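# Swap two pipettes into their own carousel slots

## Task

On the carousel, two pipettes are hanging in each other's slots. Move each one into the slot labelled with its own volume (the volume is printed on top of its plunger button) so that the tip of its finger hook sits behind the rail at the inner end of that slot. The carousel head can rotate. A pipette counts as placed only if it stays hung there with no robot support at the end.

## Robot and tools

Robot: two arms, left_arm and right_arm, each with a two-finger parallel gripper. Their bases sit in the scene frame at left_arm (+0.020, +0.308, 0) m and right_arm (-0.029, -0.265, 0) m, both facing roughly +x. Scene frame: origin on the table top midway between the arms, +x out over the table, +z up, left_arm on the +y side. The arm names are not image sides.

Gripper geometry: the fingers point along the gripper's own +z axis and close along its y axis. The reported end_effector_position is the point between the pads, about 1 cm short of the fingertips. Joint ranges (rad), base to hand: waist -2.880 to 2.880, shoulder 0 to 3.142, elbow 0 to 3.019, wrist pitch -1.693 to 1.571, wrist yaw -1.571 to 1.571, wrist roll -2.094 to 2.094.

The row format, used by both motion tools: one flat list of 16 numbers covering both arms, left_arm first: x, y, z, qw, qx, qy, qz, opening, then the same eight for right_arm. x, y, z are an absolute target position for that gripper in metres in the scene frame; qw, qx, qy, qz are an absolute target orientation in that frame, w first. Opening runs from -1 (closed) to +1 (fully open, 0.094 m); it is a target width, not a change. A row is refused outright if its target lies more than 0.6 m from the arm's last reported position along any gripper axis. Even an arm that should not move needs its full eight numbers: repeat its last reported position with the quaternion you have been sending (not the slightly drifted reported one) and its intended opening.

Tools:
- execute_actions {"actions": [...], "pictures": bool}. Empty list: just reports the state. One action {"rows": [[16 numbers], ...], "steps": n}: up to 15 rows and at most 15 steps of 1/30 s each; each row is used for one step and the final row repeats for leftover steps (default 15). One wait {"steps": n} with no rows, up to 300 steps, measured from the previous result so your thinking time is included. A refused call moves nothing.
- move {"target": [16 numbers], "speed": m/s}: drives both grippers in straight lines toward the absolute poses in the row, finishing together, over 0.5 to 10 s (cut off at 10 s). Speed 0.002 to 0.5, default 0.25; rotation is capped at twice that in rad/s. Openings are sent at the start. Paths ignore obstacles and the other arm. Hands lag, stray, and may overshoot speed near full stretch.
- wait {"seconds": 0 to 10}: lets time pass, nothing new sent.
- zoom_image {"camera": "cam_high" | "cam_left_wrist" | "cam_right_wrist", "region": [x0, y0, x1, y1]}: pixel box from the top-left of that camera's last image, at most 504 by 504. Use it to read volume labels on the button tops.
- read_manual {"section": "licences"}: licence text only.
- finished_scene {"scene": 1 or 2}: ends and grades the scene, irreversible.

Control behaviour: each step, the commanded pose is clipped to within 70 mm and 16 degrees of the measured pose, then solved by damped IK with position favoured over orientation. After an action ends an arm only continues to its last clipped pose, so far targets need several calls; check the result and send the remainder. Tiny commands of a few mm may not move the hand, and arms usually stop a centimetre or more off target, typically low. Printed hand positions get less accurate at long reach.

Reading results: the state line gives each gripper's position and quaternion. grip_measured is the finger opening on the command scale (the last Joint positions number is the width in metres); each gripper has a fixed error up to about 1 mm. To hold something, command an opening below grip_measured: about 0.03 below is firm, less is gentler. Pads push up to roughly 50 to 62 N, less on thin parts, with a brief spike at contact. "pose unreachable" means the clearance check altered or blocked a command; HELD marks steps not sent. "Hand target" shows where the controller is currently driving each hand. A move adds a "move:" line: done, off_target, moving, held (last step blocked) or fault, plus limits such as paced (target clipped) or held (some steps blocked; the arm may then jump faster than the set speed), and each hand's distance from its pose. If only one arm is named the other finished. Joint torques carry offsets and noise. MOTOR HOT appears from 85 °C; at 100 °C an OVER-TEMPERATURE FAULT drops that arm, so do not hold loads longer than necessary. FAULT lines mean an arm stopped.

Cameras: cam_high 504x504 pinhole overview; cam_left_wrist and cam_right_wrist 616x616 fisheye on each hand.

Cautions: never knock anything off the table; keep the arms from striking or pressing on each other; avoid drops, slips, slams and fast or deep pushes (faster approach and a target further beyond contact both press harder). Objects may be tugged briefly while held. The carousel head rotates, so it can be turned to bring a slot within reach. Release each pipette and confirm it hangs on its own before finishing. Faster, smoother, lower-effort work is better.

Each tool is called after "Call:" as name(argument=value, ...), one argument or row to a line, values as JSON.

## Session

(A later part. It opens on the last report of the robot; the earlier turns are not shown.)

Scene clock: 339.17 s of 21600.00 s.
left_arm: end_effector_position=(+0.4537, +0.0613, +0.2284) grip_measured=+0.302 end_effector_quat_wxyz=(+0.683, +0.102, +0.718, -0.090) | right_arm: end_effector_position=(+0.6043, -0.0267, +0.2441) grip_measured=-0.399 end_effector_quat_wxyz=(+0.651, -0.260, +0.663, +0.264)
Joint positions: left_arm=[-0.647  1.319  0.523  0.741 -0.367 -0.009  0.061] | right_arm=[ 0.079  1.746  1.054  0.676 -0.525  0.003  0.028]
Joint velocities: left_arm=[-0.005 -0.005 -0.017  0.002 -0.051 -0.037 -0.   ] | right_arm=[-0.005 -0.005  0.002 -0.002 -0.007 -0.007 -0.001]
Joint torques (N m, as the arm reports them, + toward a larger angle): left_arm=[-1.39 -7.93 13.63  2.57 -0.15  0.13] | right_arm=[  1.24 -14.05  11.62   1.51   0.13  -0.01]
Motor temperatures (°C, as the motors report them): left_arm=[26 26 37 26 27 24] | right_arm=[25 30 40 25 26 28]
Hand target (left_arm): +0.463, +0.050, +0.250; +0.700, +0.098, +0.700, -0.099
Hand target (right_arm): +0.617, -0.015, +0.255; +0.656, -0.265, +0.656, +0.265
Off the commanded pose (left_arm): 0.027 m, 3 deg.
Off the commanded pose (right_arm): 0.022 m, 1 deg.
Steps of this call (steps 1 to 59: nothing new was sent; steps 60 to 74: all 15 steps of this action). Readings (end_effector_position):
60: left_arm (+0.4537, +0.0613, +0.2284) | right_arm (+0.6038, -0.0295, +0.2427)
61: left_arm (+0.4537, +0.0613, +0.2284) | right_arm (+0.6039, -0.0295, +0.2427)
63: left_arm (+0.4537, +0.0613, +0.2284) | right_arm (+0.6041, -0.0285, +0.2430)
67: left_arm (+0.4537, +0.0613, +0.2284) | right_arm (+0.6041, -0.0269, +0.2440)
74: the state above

Call:
execute_actions(
  actions=[
    {"rows": [[0.465,0.049,0.25,0.7002,0.0984,0.7002,-0.0984,0.3, 0.619,-0.014,0.255,0.6556,-0.2649,0.6556,0.2649,-0.55]], "steps": 15},
  ],
)

Scene clock: 341.70 s of 21600.00 s.
left_arm: end_effector_position=(+0.4537, +0.0613, +0.2284) grip_measured=+0.302 end_effector_quat_wxyz=(+0.683, +0.102, +0.718, -0.090) | right_arm: end_effector_position=(+0.6042, -0.0264, +0.2441) grip_measured=-0.549 end_effector_quat_wxyz=(+0.651, -0.260, +0.663, +0.264)
Joint positions: left_arm=[-0.647  1.319  0.523  0.741 -0.367 -0.009  0.061] | right_arm=[ 0.08   1.746  1.054  0.676 -0.525  0.003  0.021]
Joint velocities: left_arm=[-0.005 -0.005 -0.002  0.007 -0.051 -0.007 -0.001] | right_arm=[ 0.005  0.015 -0.017  0.007  0.037 -0.022 -0.001]
Joint torques (N m, as the arm reports them, + toward a larger angle): left_arm=[-1.67 -7.65 13.58  2.41 -0.1   0.11] | right_arm=[  1.84 -13.85  11.59   1.66   0.1   -0.02]
Motor temperatures (°C, as the motors report them): left_arm=[26 26 37 26 27 24] | right_arm=[25 30 40 25 26 28]
Hand target (left_arm): +0.463, +0.050, +0.250; +0.700, +0.098, +0.700, -0.099
Hand target (right_arm): +0.617, -0.014, +0.255; +0.656, -0.265, +0.655, +0.265
Off the commanded pose (left_arm): 0.027 m, 3 deg.
Off the commanded pose (right_arm): 0.022 m, 1 deg.
Steps of this call (steps 1 to 61: nothing new was sent; steps 62 to 76: all 15 steps of this action). Readings (end_effector_position):
62: left_arm (+0.4537, +0.0613, +0.2284) | right_arm (+0.6043, -0.0267, +0.2441)
63: left_arm (+0.4537, +0.0613, +0.2284) | right_arm (+0.6043, -0.0267, +0.2441)
65: left_arm (+0.4537, +0.0613, +0.2284) | right_arm (+0.6042, -0.0264, +0.2441)
69: left_arm (+0.4537, +0.0613, +0.2284) | right_arm (+0.6042, -0.0264, +0.2441)
76: the state above

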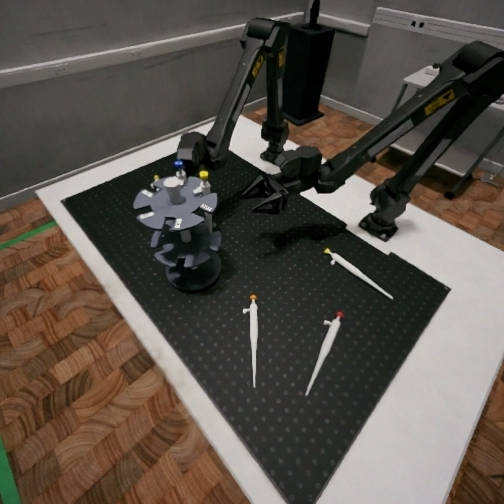

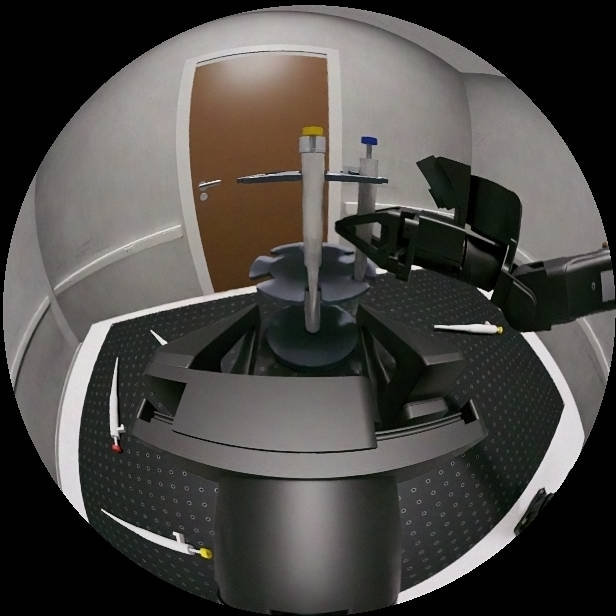

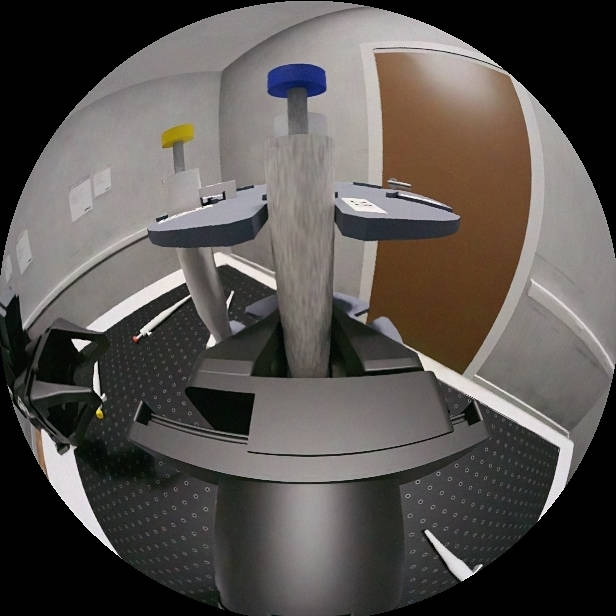

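Call:
execute_actions(
  actions=[
    {"rows": [[0.465,0.049,0.25,0.7002,0.0984,0.7002,-0.0984,0.3, 0.619,-0.014,0.255,0.6556,-0.2649,0.6556,0.2649,-0.68]], "steps": 15},
  ],
)

Scene clock: 348.23 s of 21600.00 s.
left_arm: end_effector_position=(+0.4537, +0.0613, +0.2284) grip_measured=+0.302 end_effector_quat_wxyz=(+0.683, +0.102, +0.718, -0.090) | right_arm: end_effector_position=(+0.6042, -0.0263, +0.2439) grip_measured=-0.617 end_effector_quat_wxyz=(+0.651, -0.260, +0.663, +0.263)
Joint positions: left_arm=[-0.647  1.319  0.523  0.741 -0.367 -0.009  0.061] | right_arm=[ 0.08   1.746  1.054  0.675 -0.524  0.002  0.018]
Joint velocities: left_arm=[-0.015 -0.005  0.007  0.012  0.066  0.022  0.001] | right_arm=[ 0.005 -0.015 -0.002 -0.012  0.007 -0.066 -0.   ]
Joint torques (N m, as the arm reports them, + toward a larger angle): left_arm=[-1.62 -8.08 13.5   2.46 -0.12  0.08] | right_arm=[  1.83 -13.86  11.57   1.45   0.08  -0.04]
Motor temperatures (°C, as the motors report them): left_arm=[26 26 37 26 27 24] | right_arm=[25 30 41 25 26 28]
Hand target (left_arm): +0.463, +0.050, +0.250; +0.700, +0.098, +0.700, -0.099
Hand target (right_arm): +0.617, -0.015, +0.255; +0.656, -0.265, +0.656, +0.265
Off the commanded pose (left_arm): 0.027 m, 3 deg.
Off the commanded pose (right_arm): 0.022 m, 1 deg.
Steps of this call (steps 1 to 90: nothing new was sent; then 3.03 s passed at rest; steps 91 to 105: all 15 steps of this action). Readings (end_effector_position):
91: left_arm (+0.4537, +0.0613, +0.2284) | right_arm (+0.6043, -0.0265, +0.2441)
92: left_arm (+0.4537, +0.0613, +0.2284) | right_arm (+0.6042, -0.0263, +0.2440)
94: left_arm (+0.4537, +0.0613, +0.2284) | right_arm (+0.6042, -0.0263, +0.2439)
98: left_arm (+0.4537, +0.0613, +0.2284) | right_arm (+0.6042, -0.0263, +0.2439)
105: the state above

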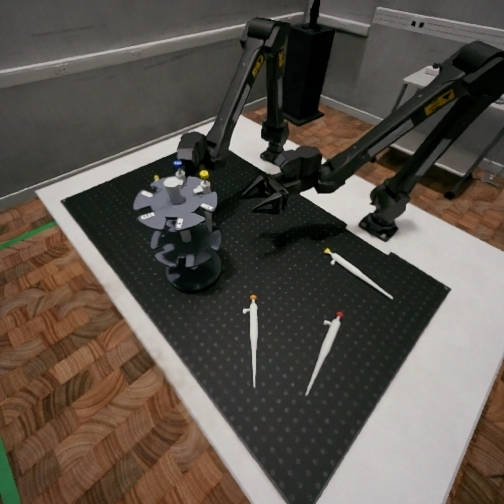

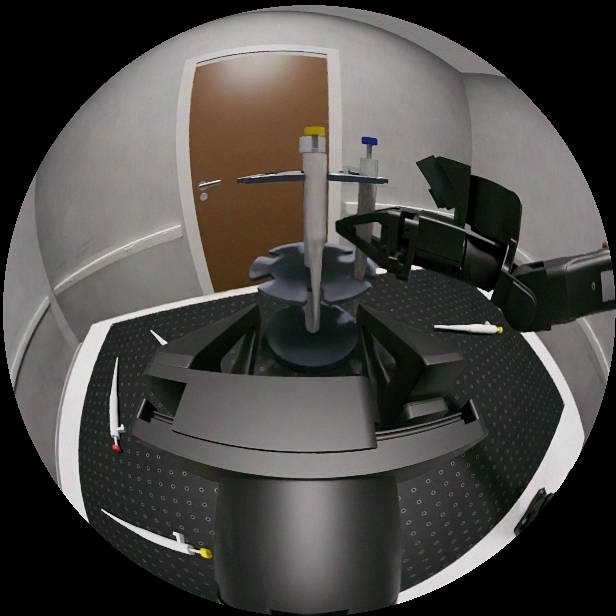

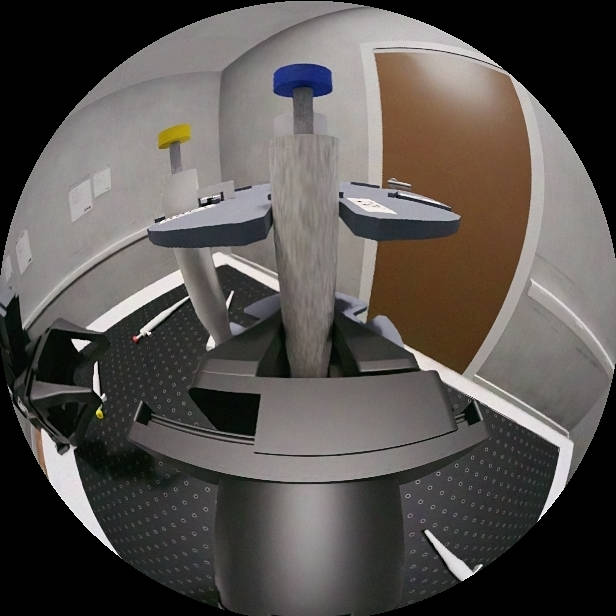

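Call:
move(
  target=[0.465,0.049,0.25,0.7002,0.0984,0.7002,-0.0984,0.3, 0.619,-0.014,0.288,0.6556,-0.2649,0.6556,0.2649,-0.65],
  speed=0.04,
)

Scene clock: 352.30 s of 21600.00 s.
left_arm: end_effector_position=(+0.4537, +0.0613, +0.2284) grip_measured=+0.302 end_effector_quat_wxyz=(+0.683, +0.102, +0.718, -0.090) | right_arm: end_effector_position=(+0.6070, -0.0256, +0.2443) grip_measured=-0.617 end_effector_quat_wxyz=(+0.634, -0.258, +0.679, +0.265)
Joint positions: left_arm=[-0.647  1.319  0.523  0.741 -0.367 -0.009  0.061] | right_arm=[ 0.08   1.734  1.073  0.597 -0.524  0.001  0.018]
Joint velocities: left_arm=[-0.005  0.005 -0.002 -0.007  0.007 -0.051  0.   ] | right_arm=[-0.015  0.005  0.012  0.002 -0.022 -0.037 -0.002]
Joint torques (N m, as the arm reports them, + toward a larger angle): left_arm=[-1.21 -8.35 13.63  2.63 -0.15  0.11] | right_arm=[  1.4  -18.16  12.16   1.34   0.08   0.04]
Motor temperatures (°C, as the motors report them): left_arm=[26 26 37 26 27 24] | right_arm=[25 30 41 25 26 28]
Hand target (left_arm): +0.463, +0.050, +0.250; +0.700, +0.098, +0.700, -0.099
Hand target (right_arm): +0.615, -0.015, +0.288; +0.656, -0.265, +0.655, +0.265
Off the commanded pose (left_arm): 0.027 m, 3 deg.
Off the commanded pose (right_arm): 0.047 m, 4 deg.
move: off_target (left_arm, right_arm)

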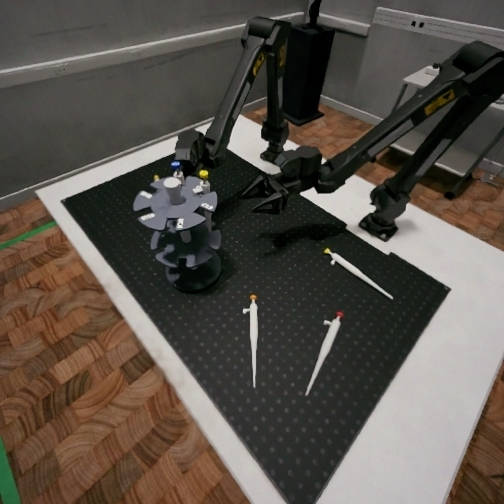

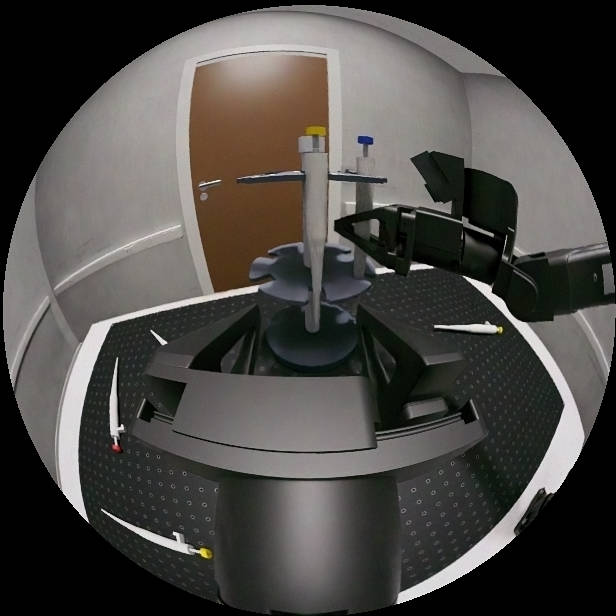

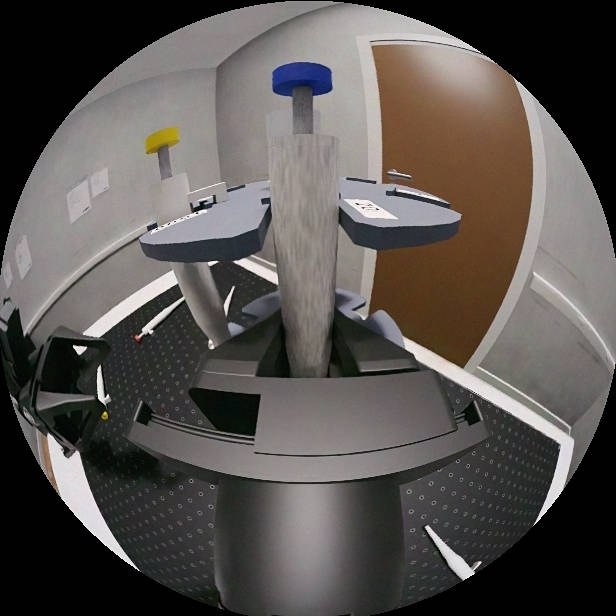

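Call:
move(
  target=[0.465,0.049,0.25,0.7002,0.0984,0.7002,-0.0984,0.3, 0.617,-0.016,0.305,0.6782,-0.2555,0.6324,0.2740,-0.65],
  speed=0.04,
)

Scene clock: 360.97 s of 21600.00 s.
left_arm: end_effector_position=(+0.4537, +0.0613, +0.2284) grip_measured=+0.302 end_effector_quat_wxyz=(+0.683, +0.102, +0.718, -0.090) | right_arm: end_effector_position=(+0.6072, -0.0256, +0.2490) grip_measured=-0.617 end_effector_quat_wxyz=(+0.640, -0.255, +0.673, +0.268)
Joint positions: left_arm=[-0.647  1.319  0.523  0.741 -0.367 -0.009  0.061] | right_arm=[ 0.08   1.734  1.073  0.619 -0.524  0.013  0.018]
Joint velocities: left_arm=[-0.005 -0.005 -0.002 -0.002  0.066 -0.051 -0.001] | right_arm=[-0.005 -0.005 -0.007  0.007  0.081 -0.007 -0.   ]
Joint torques (N m, as the arm reports them, + toward a larger angle): left_arm=[-1.78 -8.11 13.48  2.47 -0.12  0.1 ] | right_arm=[  1.57 -18.72  11.54   4.46   0.     0.3 ]
Motor temperatures (°C, as the motors report them): left_arm=[26 26 37 26 27 24] | right_arm=[25 31 41 25 26 28]
Hand target (left_arm): +0.463, +0.050, +0.250; +0.700, +0.098, +0.700, -0.099
Hand target (right_arm): +0.613, -0.017, +0.305; +0.678, -0.256, +0.632, +0.274
Off the commanded pose (left_arm): 0.027 m, 3 deg.
Off the commanded pose (right_arm): 0.058 m, 6 deg.
After step 90, 3.80 s passed at rest.
move: off_target (left_arm, right_arm)

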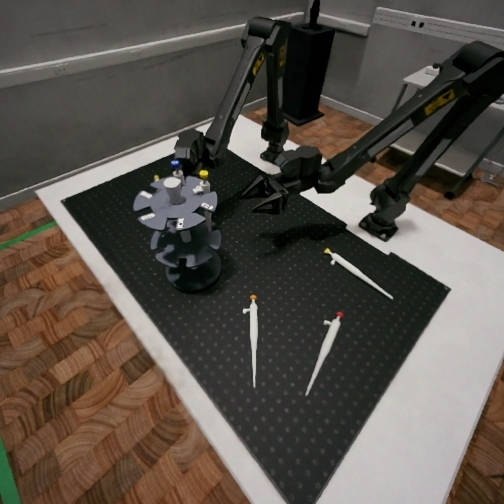

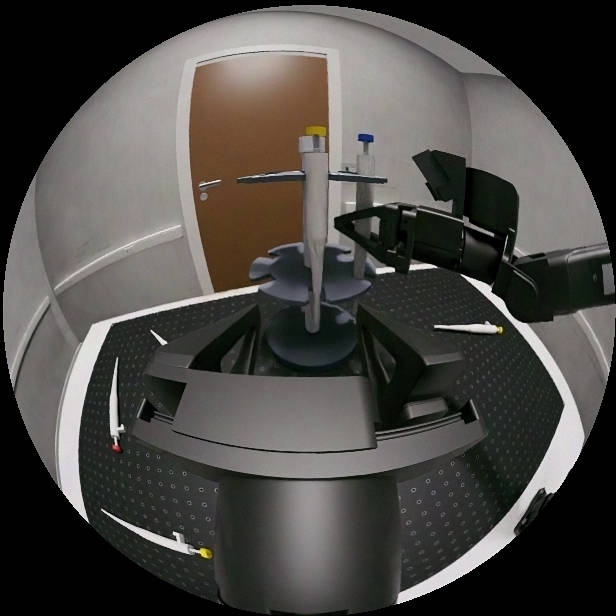

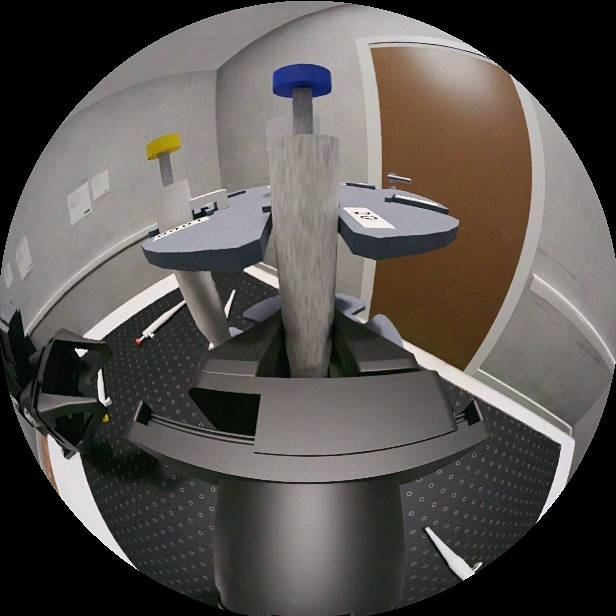

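Call:
zoom_image(
  camera="cam_left_wrist",
  region=[230, 110, 430, 310],
)

Call:
zoom_image(
  camera="cam_high",
  region=[120, 140, 240, 240],
)

Region (230, 110, 430, 310) of cam_left_wrist's 616x616 image, scaled by 2.520, with more detail than that image has.

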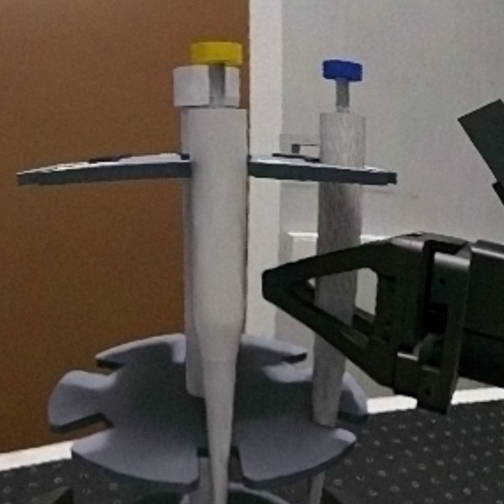

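Region (120, 140, 240, 240) of cam_high's 504x504 image, scaled by 4.200, with more detail than that image has.

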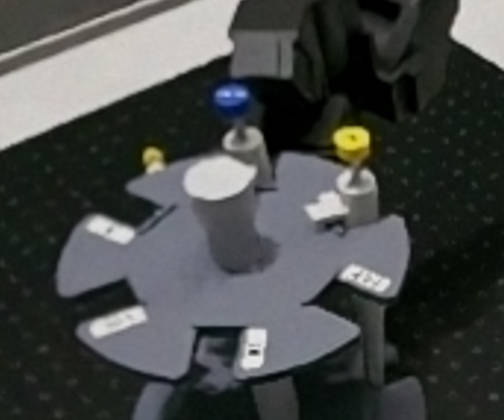

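Call:
move(
  target=[0.465,0.049,0.25,0.7002,0.0984,0.7002,-0.0984,0.3, 0.606,-0.026,0.318,0.6782,-0.2555,0.6324,0.2740,-0.65],
  speed=0.05,
)

Scene clock: 371.23 s of 21600.00 s.
left_arm: end_effector_position=(+0.4537, +0.0613, +0.2284) grip_measured=+0.302 end_effector_quat_wxyz=(+0.683, +0.102, +0.718, -0.090) | right_arm: end_effector_position=(+0.6019, -0.0261, +0.2710) grip_measured=-0.617 end_effector_quat_wxyz=(+0.649, -0.254, +0.663, +0.273)
Joint positions: left_arm=[-0.647  1.319  0.523  0.741 -0.367 -0.009  0.061] | right_arm=[ 0.08   1.699  1.072  0.619 -0.529  0.028  0.018]
Joint velocities: left_arm=[ 0.005 -0.005 -0.017 -0.017 -0.066 -0.007 -0.001] | right_arm=[-0.015  0.015 -0.012  0.002  0.022 -0.022 -0.   ]
Joint torques (N m, as the arm reports them, + toward a larger angle): left_arm=[-1.59 -8.11 13.55  2.4  -0.16  0.09] | right_arm=[  0.52 -19.08  10.37   3.27  -0.24   0.15]
Motor temperatures (°C, as the motors report them): left_arm=[26 26 37 26 27 24] | right_arm=[25 31 41 26 26 28]
Hand target (left_arm): +0.463, +0.050, +0.250; +0.700, +0.098, +0.700, -0.099
Hand target (right_arm): +0.603, -0.027, +0.317; +0.678, -0.256, +0.633, +0.273
Off the commanded pose (left_arm): 0.027 m, 3 deg.
Off the commanded pose (right_arm): 0.047 m, 5 deg.
After step 90, 5.63 s passed at rest.
move: off_target (left_arm, right_arm)

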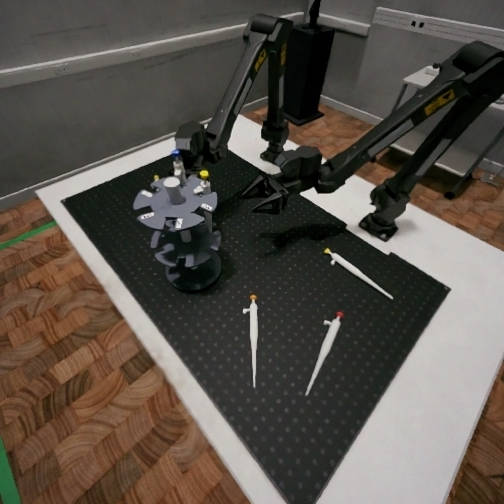

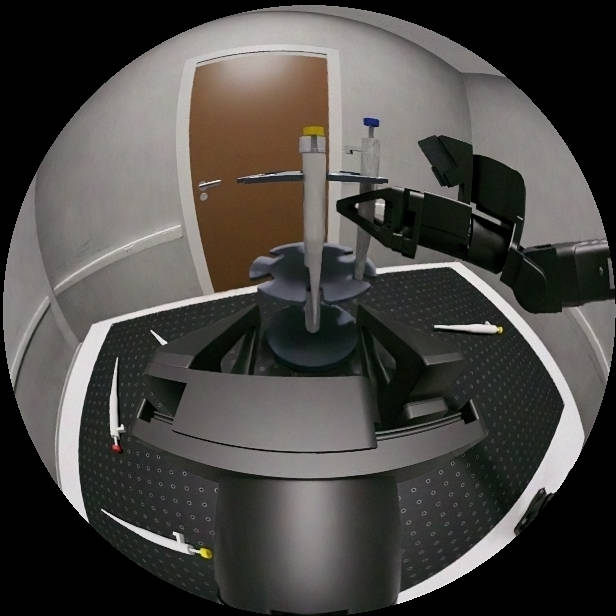

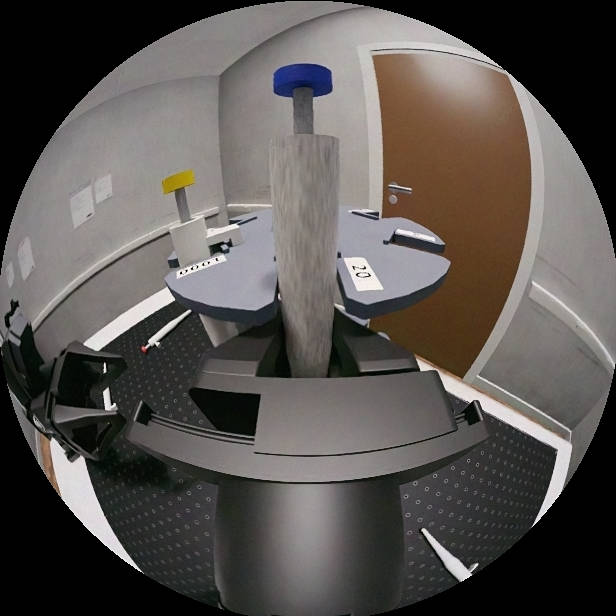

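Call:
move(
  target=[0.465,0.049,0.25,0.7002,0.0984,0.7002,-0.0984,0.3, 0.555,-0.078,0.285,0.6700,-0.2590,0.6410,0.2707,-0.65],
  speed=0.05,
)

Scene clock: 380.10 s of 21600.00 s.
left_arm: end_effector_position=(+0.4537, +0.0613, +0.2284) grip_measured=+0.302 end_effector_quat_wxyz=(+0.683, +0.102, +0.718, -0.090) | right_arm: end_effector_position=(+0.5584, -0.0697, +0.2594) grip_measured=-0.617 end_effector_quat_wxyz=(+0.649, -0.260, +0.660, +0.274)
Joint positions: left_arm=[-0.647  1.319  0.523  0.741 -0.367 -0.009  0.061] | right_arm=[ 0.008  1.608  0.912  0.688 -0.614  0.019  0.018]
Joint velocities: left_arm=[-0.005  0.005  0.017 -0.002 -0.051 -0.007  0.001] | right_arm=[ 0.005  0.005  0.012 -0.002 -0.007 -0.037 -0.   ]
Joint torques (N m, as the arm reports them, + toward a larger angle): left_arm=[-1.34 -7.77 13.46  2.47 -0.11  0.1 ] | right_arm=[ -0.43 -16.66   7.14   3.97  -0.2    0.15]
Motor temperatures (°C, as the motors report them): left_arm=[26 26 37 26 27 24] | right_arm=[25 32 41 26 26 28]
Hand target (left_arm): +0.463, +0.050, +0.250; +0.700, +0.098, +0.700, -0.099
Hand target (right_arm): +0.555, -0.077, +0.284; +0.670, -0.259, +0.641, +0.270
Off the commanded pose (left_arm): 0.027 m, 3 deg.
Off the commanded pose (right_arm): 0.027 m, 3 deg.
After step 90, 4.10 s passed at rest.
move: off_target (left_arm, right_arm)

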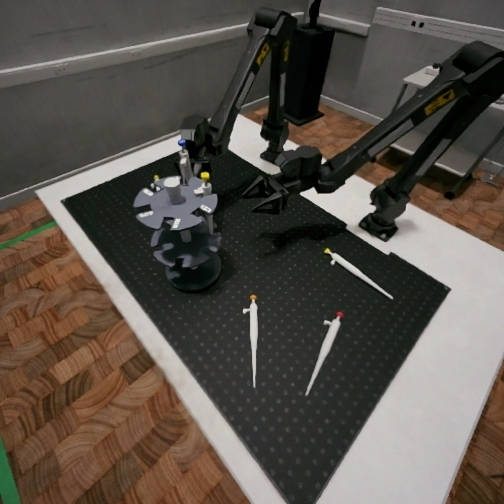

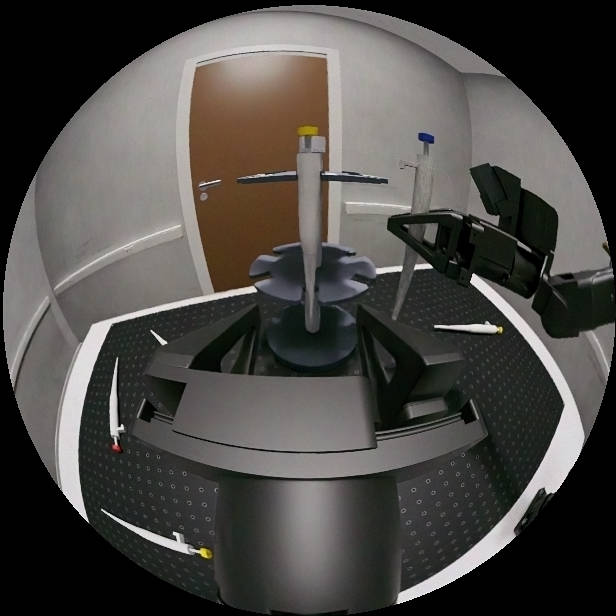

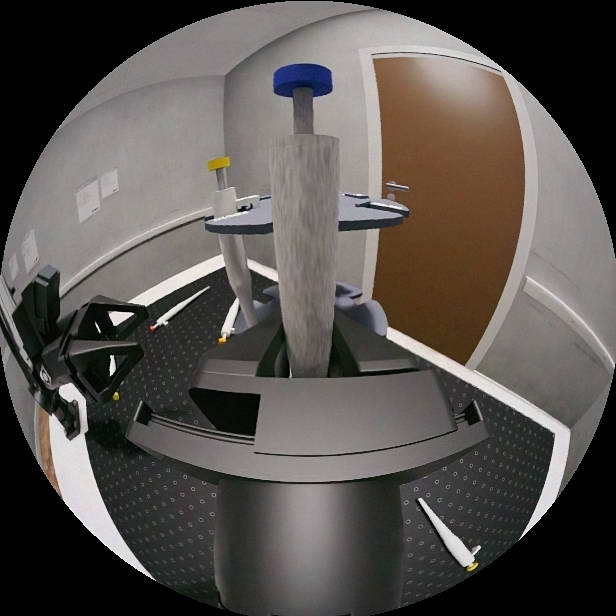

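Call:
move(
  target=[0.564,0.023,0.267,0.7154,0.0963,0.6848,-0.1006,0.3, 0.51,-0.13,0.285,0.6700,-0.2590,0.6410,0.2707,-0.65],
  speed=0.1,
)

Scene clock: 397.37 s of 21600.00 s.
left_arm: end_effector_position=(+0.5480, +0.0265, +0.2493) grip_measured=+0.302 end_effector_quat_wxyz=(+0.699, +0.102, +0.701, -0.098) | right_arm: end_effector_position=(+0.5134, -0.1230, +0.2646) grip_measured=-0.617 end_effector_quat_wxyz=(+0.652, -0.259, +0.657, +0.275)
Joint positions: left_arm=[-0.578  1.54   0.788  0.75  -0.287  0.004  0.061] | right_arm=[-0.1    1.484  0.773  0.713 -0.721  0.025  0.018]
Joint velocities: left_arm=[-0.005  0.005 -0.007 -0.002 -0.022 -0.051  0.   ] | right_arm=[-0.005 -0.005  0.012  0.002 -0.081 -0.007 -0.001]
Joint torques (N m, as the arm reports them, + toward a larger angle): left_arm=[ -0.02 -12.36  14.21   2.48   0.06   0.13] | right_arm=[  0.42 -14.54   6.87   3.87  -0.21   0.16]
Motor temperatures (°C, as the motors report them): left_arm=[26 27 38 26 27 24] | right_arm=[25 32 38 26 26 28]
Hand target (left_arm): +0.562, +0.023, +0.267; +0.715, +0.096, +0.685, -0.101
Hand target (right_arm): +0.509, -0.129, +0.284; +0.670, -0.259, +0.641, +0.270
Off the commanded pose (left_arm): 0.024 m, 3 deg.
Off the commanded pose (right_arm): 0.022 m, 3 deg.
After step 90, 12.67 s passed at rest.
move: off_target (left_arm, right_arm)

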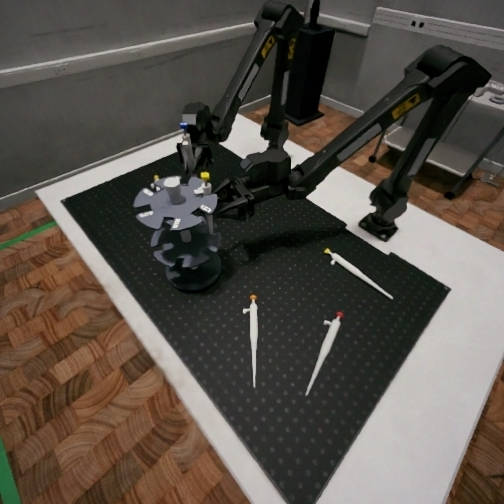

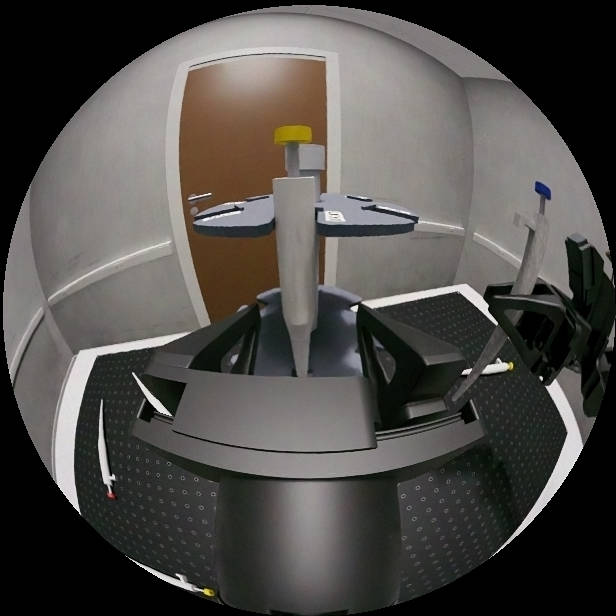

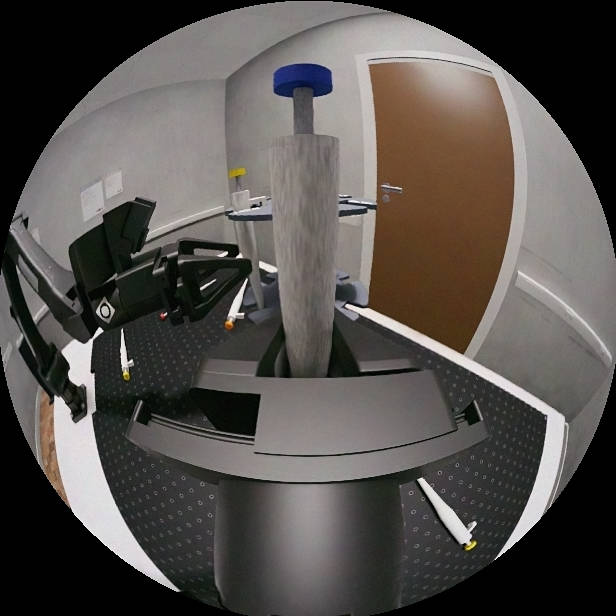

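Call:
move(
  target=[0.590,0.033,0.265,0.7066,0.1438,0.6764,-0.1502,0.3, 0.51,-0.13,0.285,0.6700,-0.2590,0.6410,0.2707,-0.65],
  speed=0.05,
)

Scene clock: 403.23 s of 21600.00 s.
left_arm: end_effector_position=(+0.5736, +0.0365, +0.2477) grip_measured=+0.302 end_effector_quat_wxyz=(+0.691, +0.150, +0.692, -0.147) | right_arm: end_effector_position=(+0.5132, -0.1228, +0.2646) grip_measured=-0.617 end_effector_quat_wxyz=(+0.652, -0.259, +0.657, +0.276)
Joint positions: left_arm=[-0.475  1.574  0.823  0.75  -0.045  0.004  0.061] | right_arm=[-0.1    1.484  0.773  0.713 -0.722  0.027  0.018]
Joint velocities: left_arm=[ 0.005 -0.005  0.007 -0.017 -0.022 -0.066 -0.   ] | right_arm=[-0.015 -0.024  0.007 -0.012  0.007 -0.007  0.   ]
Joint torques (N m, as the arm reports them, + toward a larger angle): left_arm=[ -0.22 -13.2   14.32   2.38   0.06   0.03] | right_arm=[ -0.1  -14.26   6.96   3.75  -0.23   0.14]
Motor temperatures (°C, as the motors report them): left_arm=[26 27 38 26 27 24] | right_arm=[25 31 38 26 26 28]
Hand target (left_arm): +0.589, +0.033, +0.265; +0.707, +0.144, +0.676, -0.150
Hand target (right_arm): +0.510, -0.130, +0.285; +0.670, -0.259, +0.641, +0.270
Off the commanded pose (left_arm): 0.024 m, 3 deg.
Off the commanded pose (right_arm): 0.022 m, 3 deg.
After step 90, 1.13 s passed at rest.
move: off_target (left_arm, right_arm)

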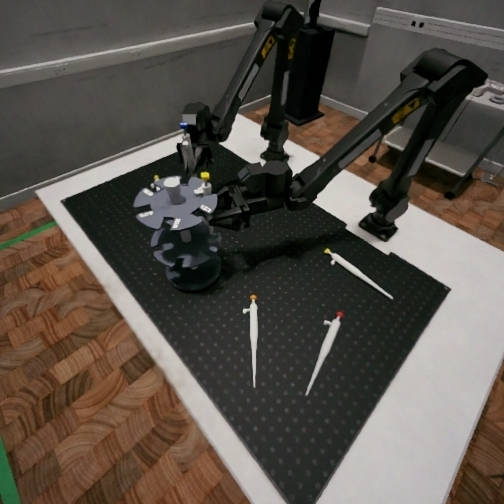

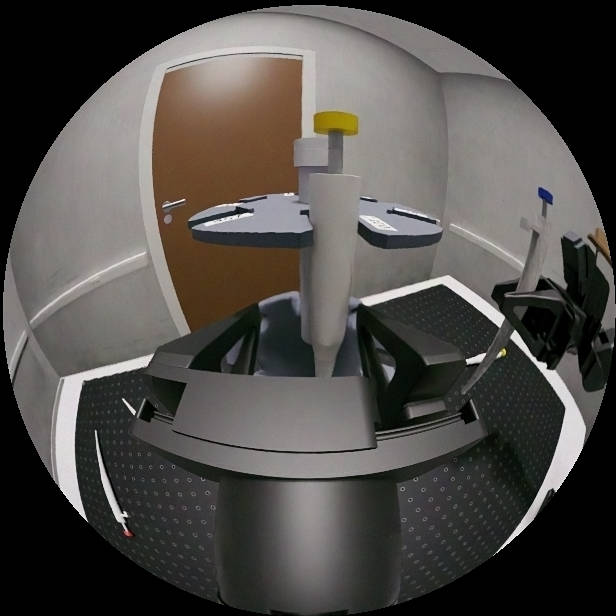

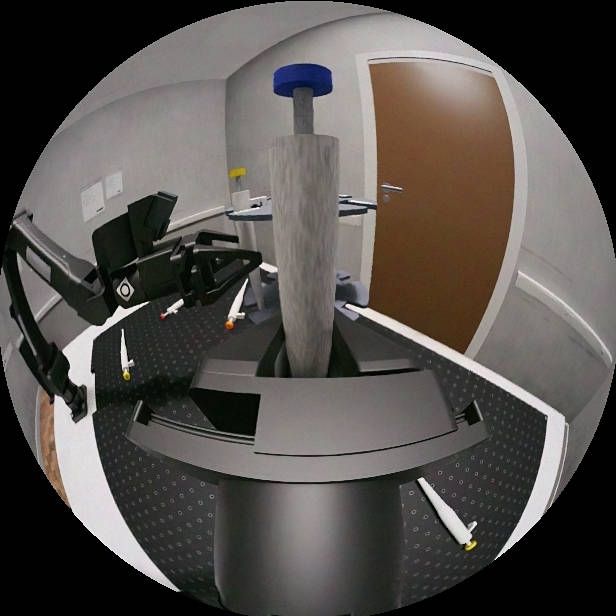

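Call:
move(
  target=[0.597,0.028,0.265,0.7066,0.1438,0.6764,-0.1502,-0.62, 0.51,-0.13,0.285,0.6700,-0.2590,0.6410,0.2707,-0.65],
  speed=0.03,
)

Scene clock: 407.40 s of 21600.00 s.
left_arm: end_effector_position=(+0.5762, +0.0352, +0.2485) grip_measured=-0.566 end_effector_quat_wxyz=(+0.692, +0.149, +0.691, -0.147) | right_arm: end_effector_position=(+0.5132, -0.1228, +0.2646) grip_measured=-0.617 end_effector_quat_wxyz=(+0.652, -0.259, +0.657, +0.276)
Joint positions: left_arm=[-0.475  1.581  0.832  0.75  -0.046  0.004  0.02 ] | right_arm=[-0.1    1.484  0.773  0.713 -0.722  0.027  0.018]
Joint velocities: left_arm=[-0.005  0.005 -0.002  0.017 -0.051 -0.037 -0.001] | right_arm=[-0.015 -0.015 -0.027  0.012 -0.007  0.022  0.   ]
Joint torques (N m, as the arm reports them, + toward a larger angle): left_arm=[ -0.48 -12.06  15.39   2.17  -0.02   0.05] | right_arm=[ -0.21 -13.74   6.91   3.82  -0.21   0.16]
Motor temperatures (°C, as the motors report them): left_arm=[26 27 38 26 27 24] | right_arm=[25 31 37 26 26 28]
Hand target (left_arm): +0.595, +0.029, +0.265; +0.707, +0.144, +0.677, -0.150
Hand target (right_arm): +0.510, -0.130, +0.285; +0.670, -0.259, +0.641, +0.270
Off the commanded pose (left_arm): 0.028 m, 2 deg.
Off the commanded pose (right_arm): 0.022 m, 3 deg.
move: off_target (left_arm, right_arm)

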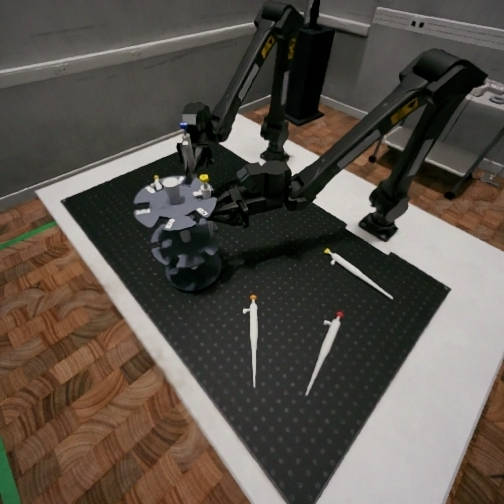

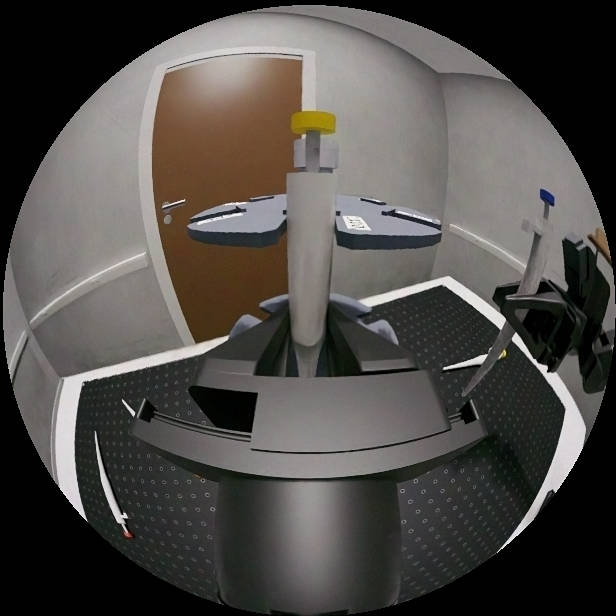

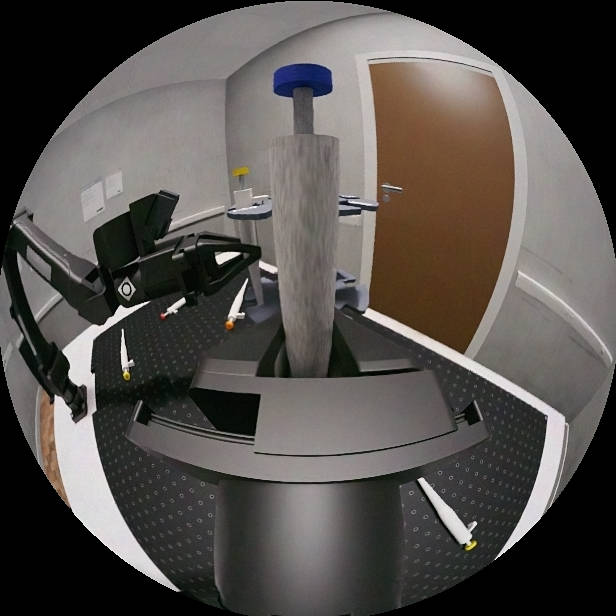

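Call:
move(
  target=[0.578,0.034,0.305,0.7154,0.1418,0.6671,-0.1521,-0.60, 0.51,-0.13,0.285,0.6700,-0.2590,0.6410,0.2707,-0.65],
  speed=0.05,
)

Scene clock: 411.63 s of 21600.00 s.
left_arm: end_effector_position=(+0.5694, +0.0390, +0.2749) grip_measured=-0.566 end_effector_quat_wxyz=(+0.700, +0.147, +0.683, -0.149) | right_arm: end_effector_position=(+0.5132, -0.1228, +0.2646) grip_measured=-0.617 end_effector_quat_wxyz=(+0.652, -0.259, +0.657, +0.276)
Joint positions: left_arm=[-0.475  1.52   0.832  0.712 -0.048  0.003  0.02 ] | right_arm=[-0.1    1.484  0.773  0.713 -0.722  0.027  0.018]
Joint velocities: left_arm=[ 0.005 -0.005 -0.012 -0.022 -0.051 -0.095  0.   ] | right_arm=[ 0.005  0.015 -0.007  0.007  0.11   0.007 -0.001]
Joint torques (N m, as the arm reports them, + toward a larger angle): left_arm=[ -1.03 -15.88  14.49   1.14  -0.15   0.04] | right_arm=[ -0.18 -14.55   7.04   3.75  -0.22   0.13]
Motor temperatures (°C, as the motors report them): left_arm=[26 27 38 26 27 24] | right_arm=[25 31 37 26 26 28]
Hand target (left_arm): +0.576, +0.035, +0.305; +0.715, +0.141, +0.667, -0.153
Hand target (right_arm): +0.510, -0.130, +0.285; +0.670, -0.259, +0.641, +0.270
Off the commanded pose (left_arm): 0.032 m, 3 deg.
Off the commanded pose (right_arm): 0.022 m, 3 deg.
move: off_target (left_arm, right_arm)

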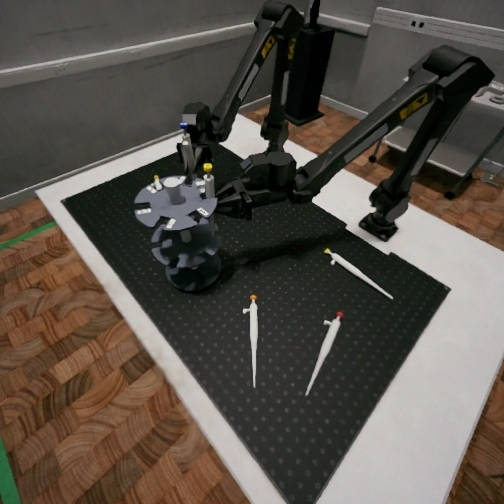

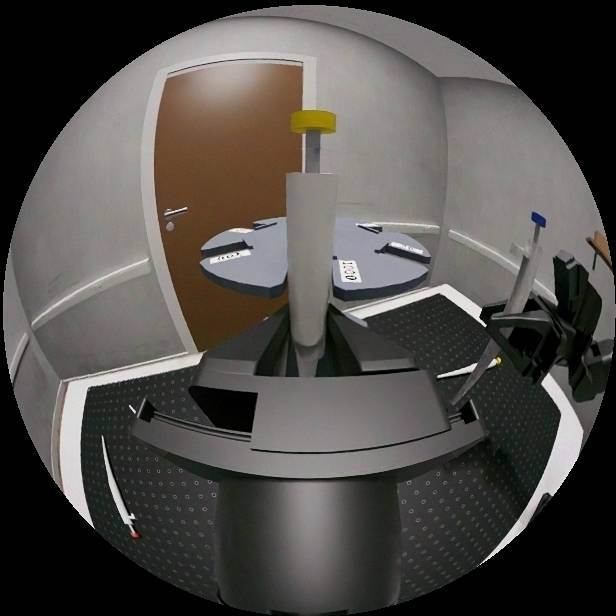

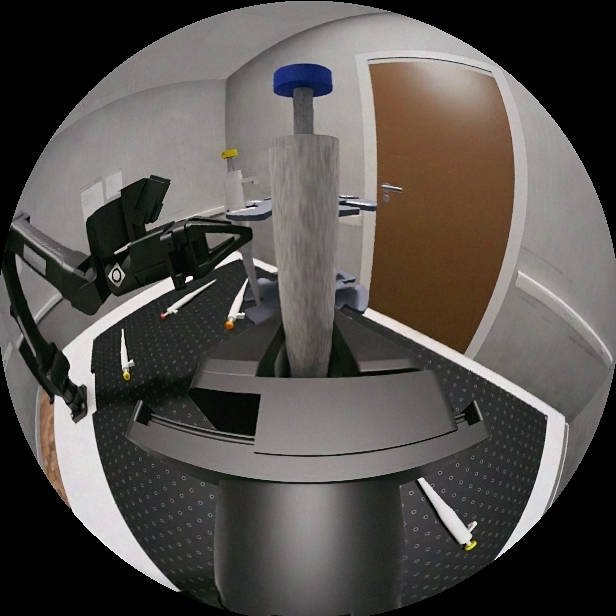

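Call:
move(
  target=[0.568,0.010,0.300,0.7154,0.1418,0.6671,-0.1521,-0.60, 0.47,-0.17,0.285,0.6700,-0.2590,0.6410,0.2707,-0.65],
  speed=0.05,
)

Scene clock: 433.23 s of 21600.00 s.
left_arm: end_effector_position=(+0.5594, +0.0208, +0.2748) grip_measured=-0.566 end_effector_quat_wxyz=(+0.700, +0.143, +0.684, -0.146) | right_arm: end_effector_position=(+0.4740, -0.1639, +0.2677) grip_measured=-0.617 end_effector_quat_wxyz=(+0.653, -0.257, +0.656, +0.277)
Joint positions: left_arm=[-0.525  1.52   0.832  0.711 -0.106  0.003  0.02 ] | right_arm=[-0.202  1.382  0.67   0.722 -0.823  0.034  0.018]
Joint velocities: left_arm=[-0.015 -0.005 -0.007 -0.017 -0.007 -0.037 -0.001] | right_arm=[-0.015  0.015 -0.012  0.002  0.037  0.022  0.   ]
Joint torques (N m, as the arm reports them, + toward a larger angle): left_arm=[ -1.7  -14.02  14.31   1.81  -0.15   0.08] | right_arm=[ -0.19 -11.73   6.82   3.84  -0.19   0.12]
Motor temperatures (°C, as the motors report them): left_arm=[26 28 39 26 27 24] | right_arm=[25 31 37 26 26 28]
Hand target (left_arm): +0.566, +0.011, +0.300; +0.715, +0.141, +0.667, -0.152
Hand target (right_arm): +0.470, -0.169, +0.284; +0.670, -0.259, +0.641, +0.270
Off the commanded pose (left_arm): 0.029 m, 3 deg.
Off the commanded pose (right_arm): 0.019 m, 3 deg.
After step 90, 16.93 s passed at rest.
move: off_target (left_arm, right_arm)

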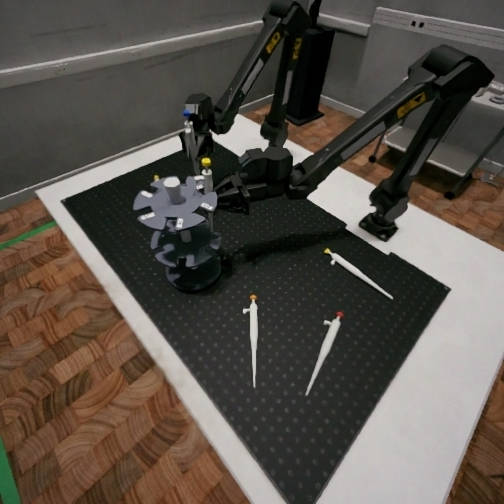

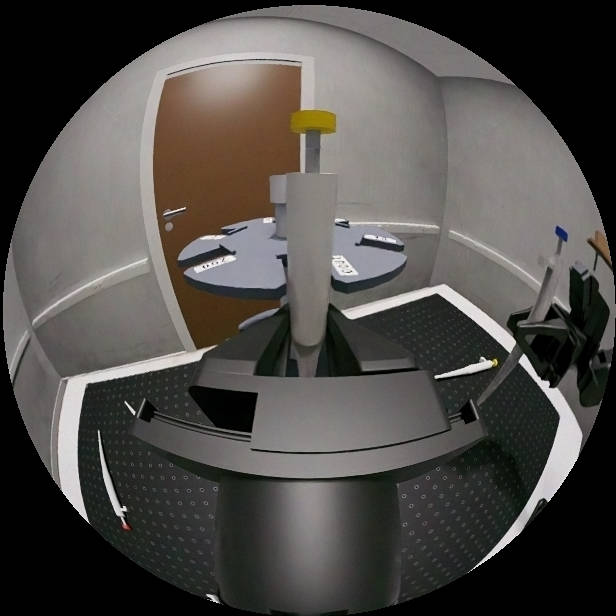

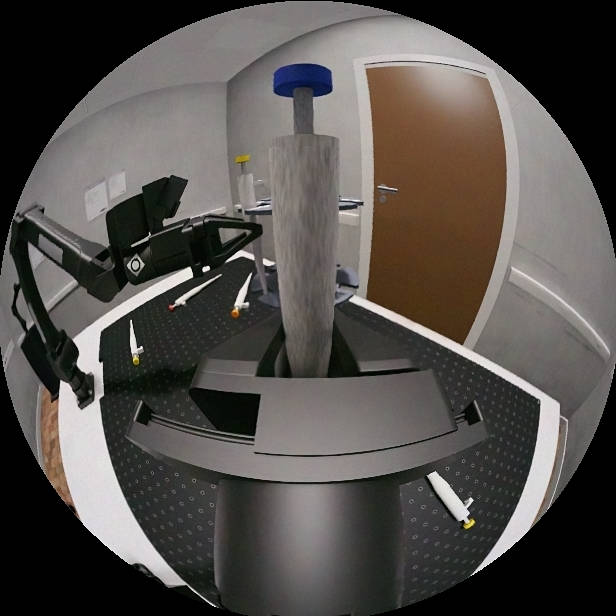

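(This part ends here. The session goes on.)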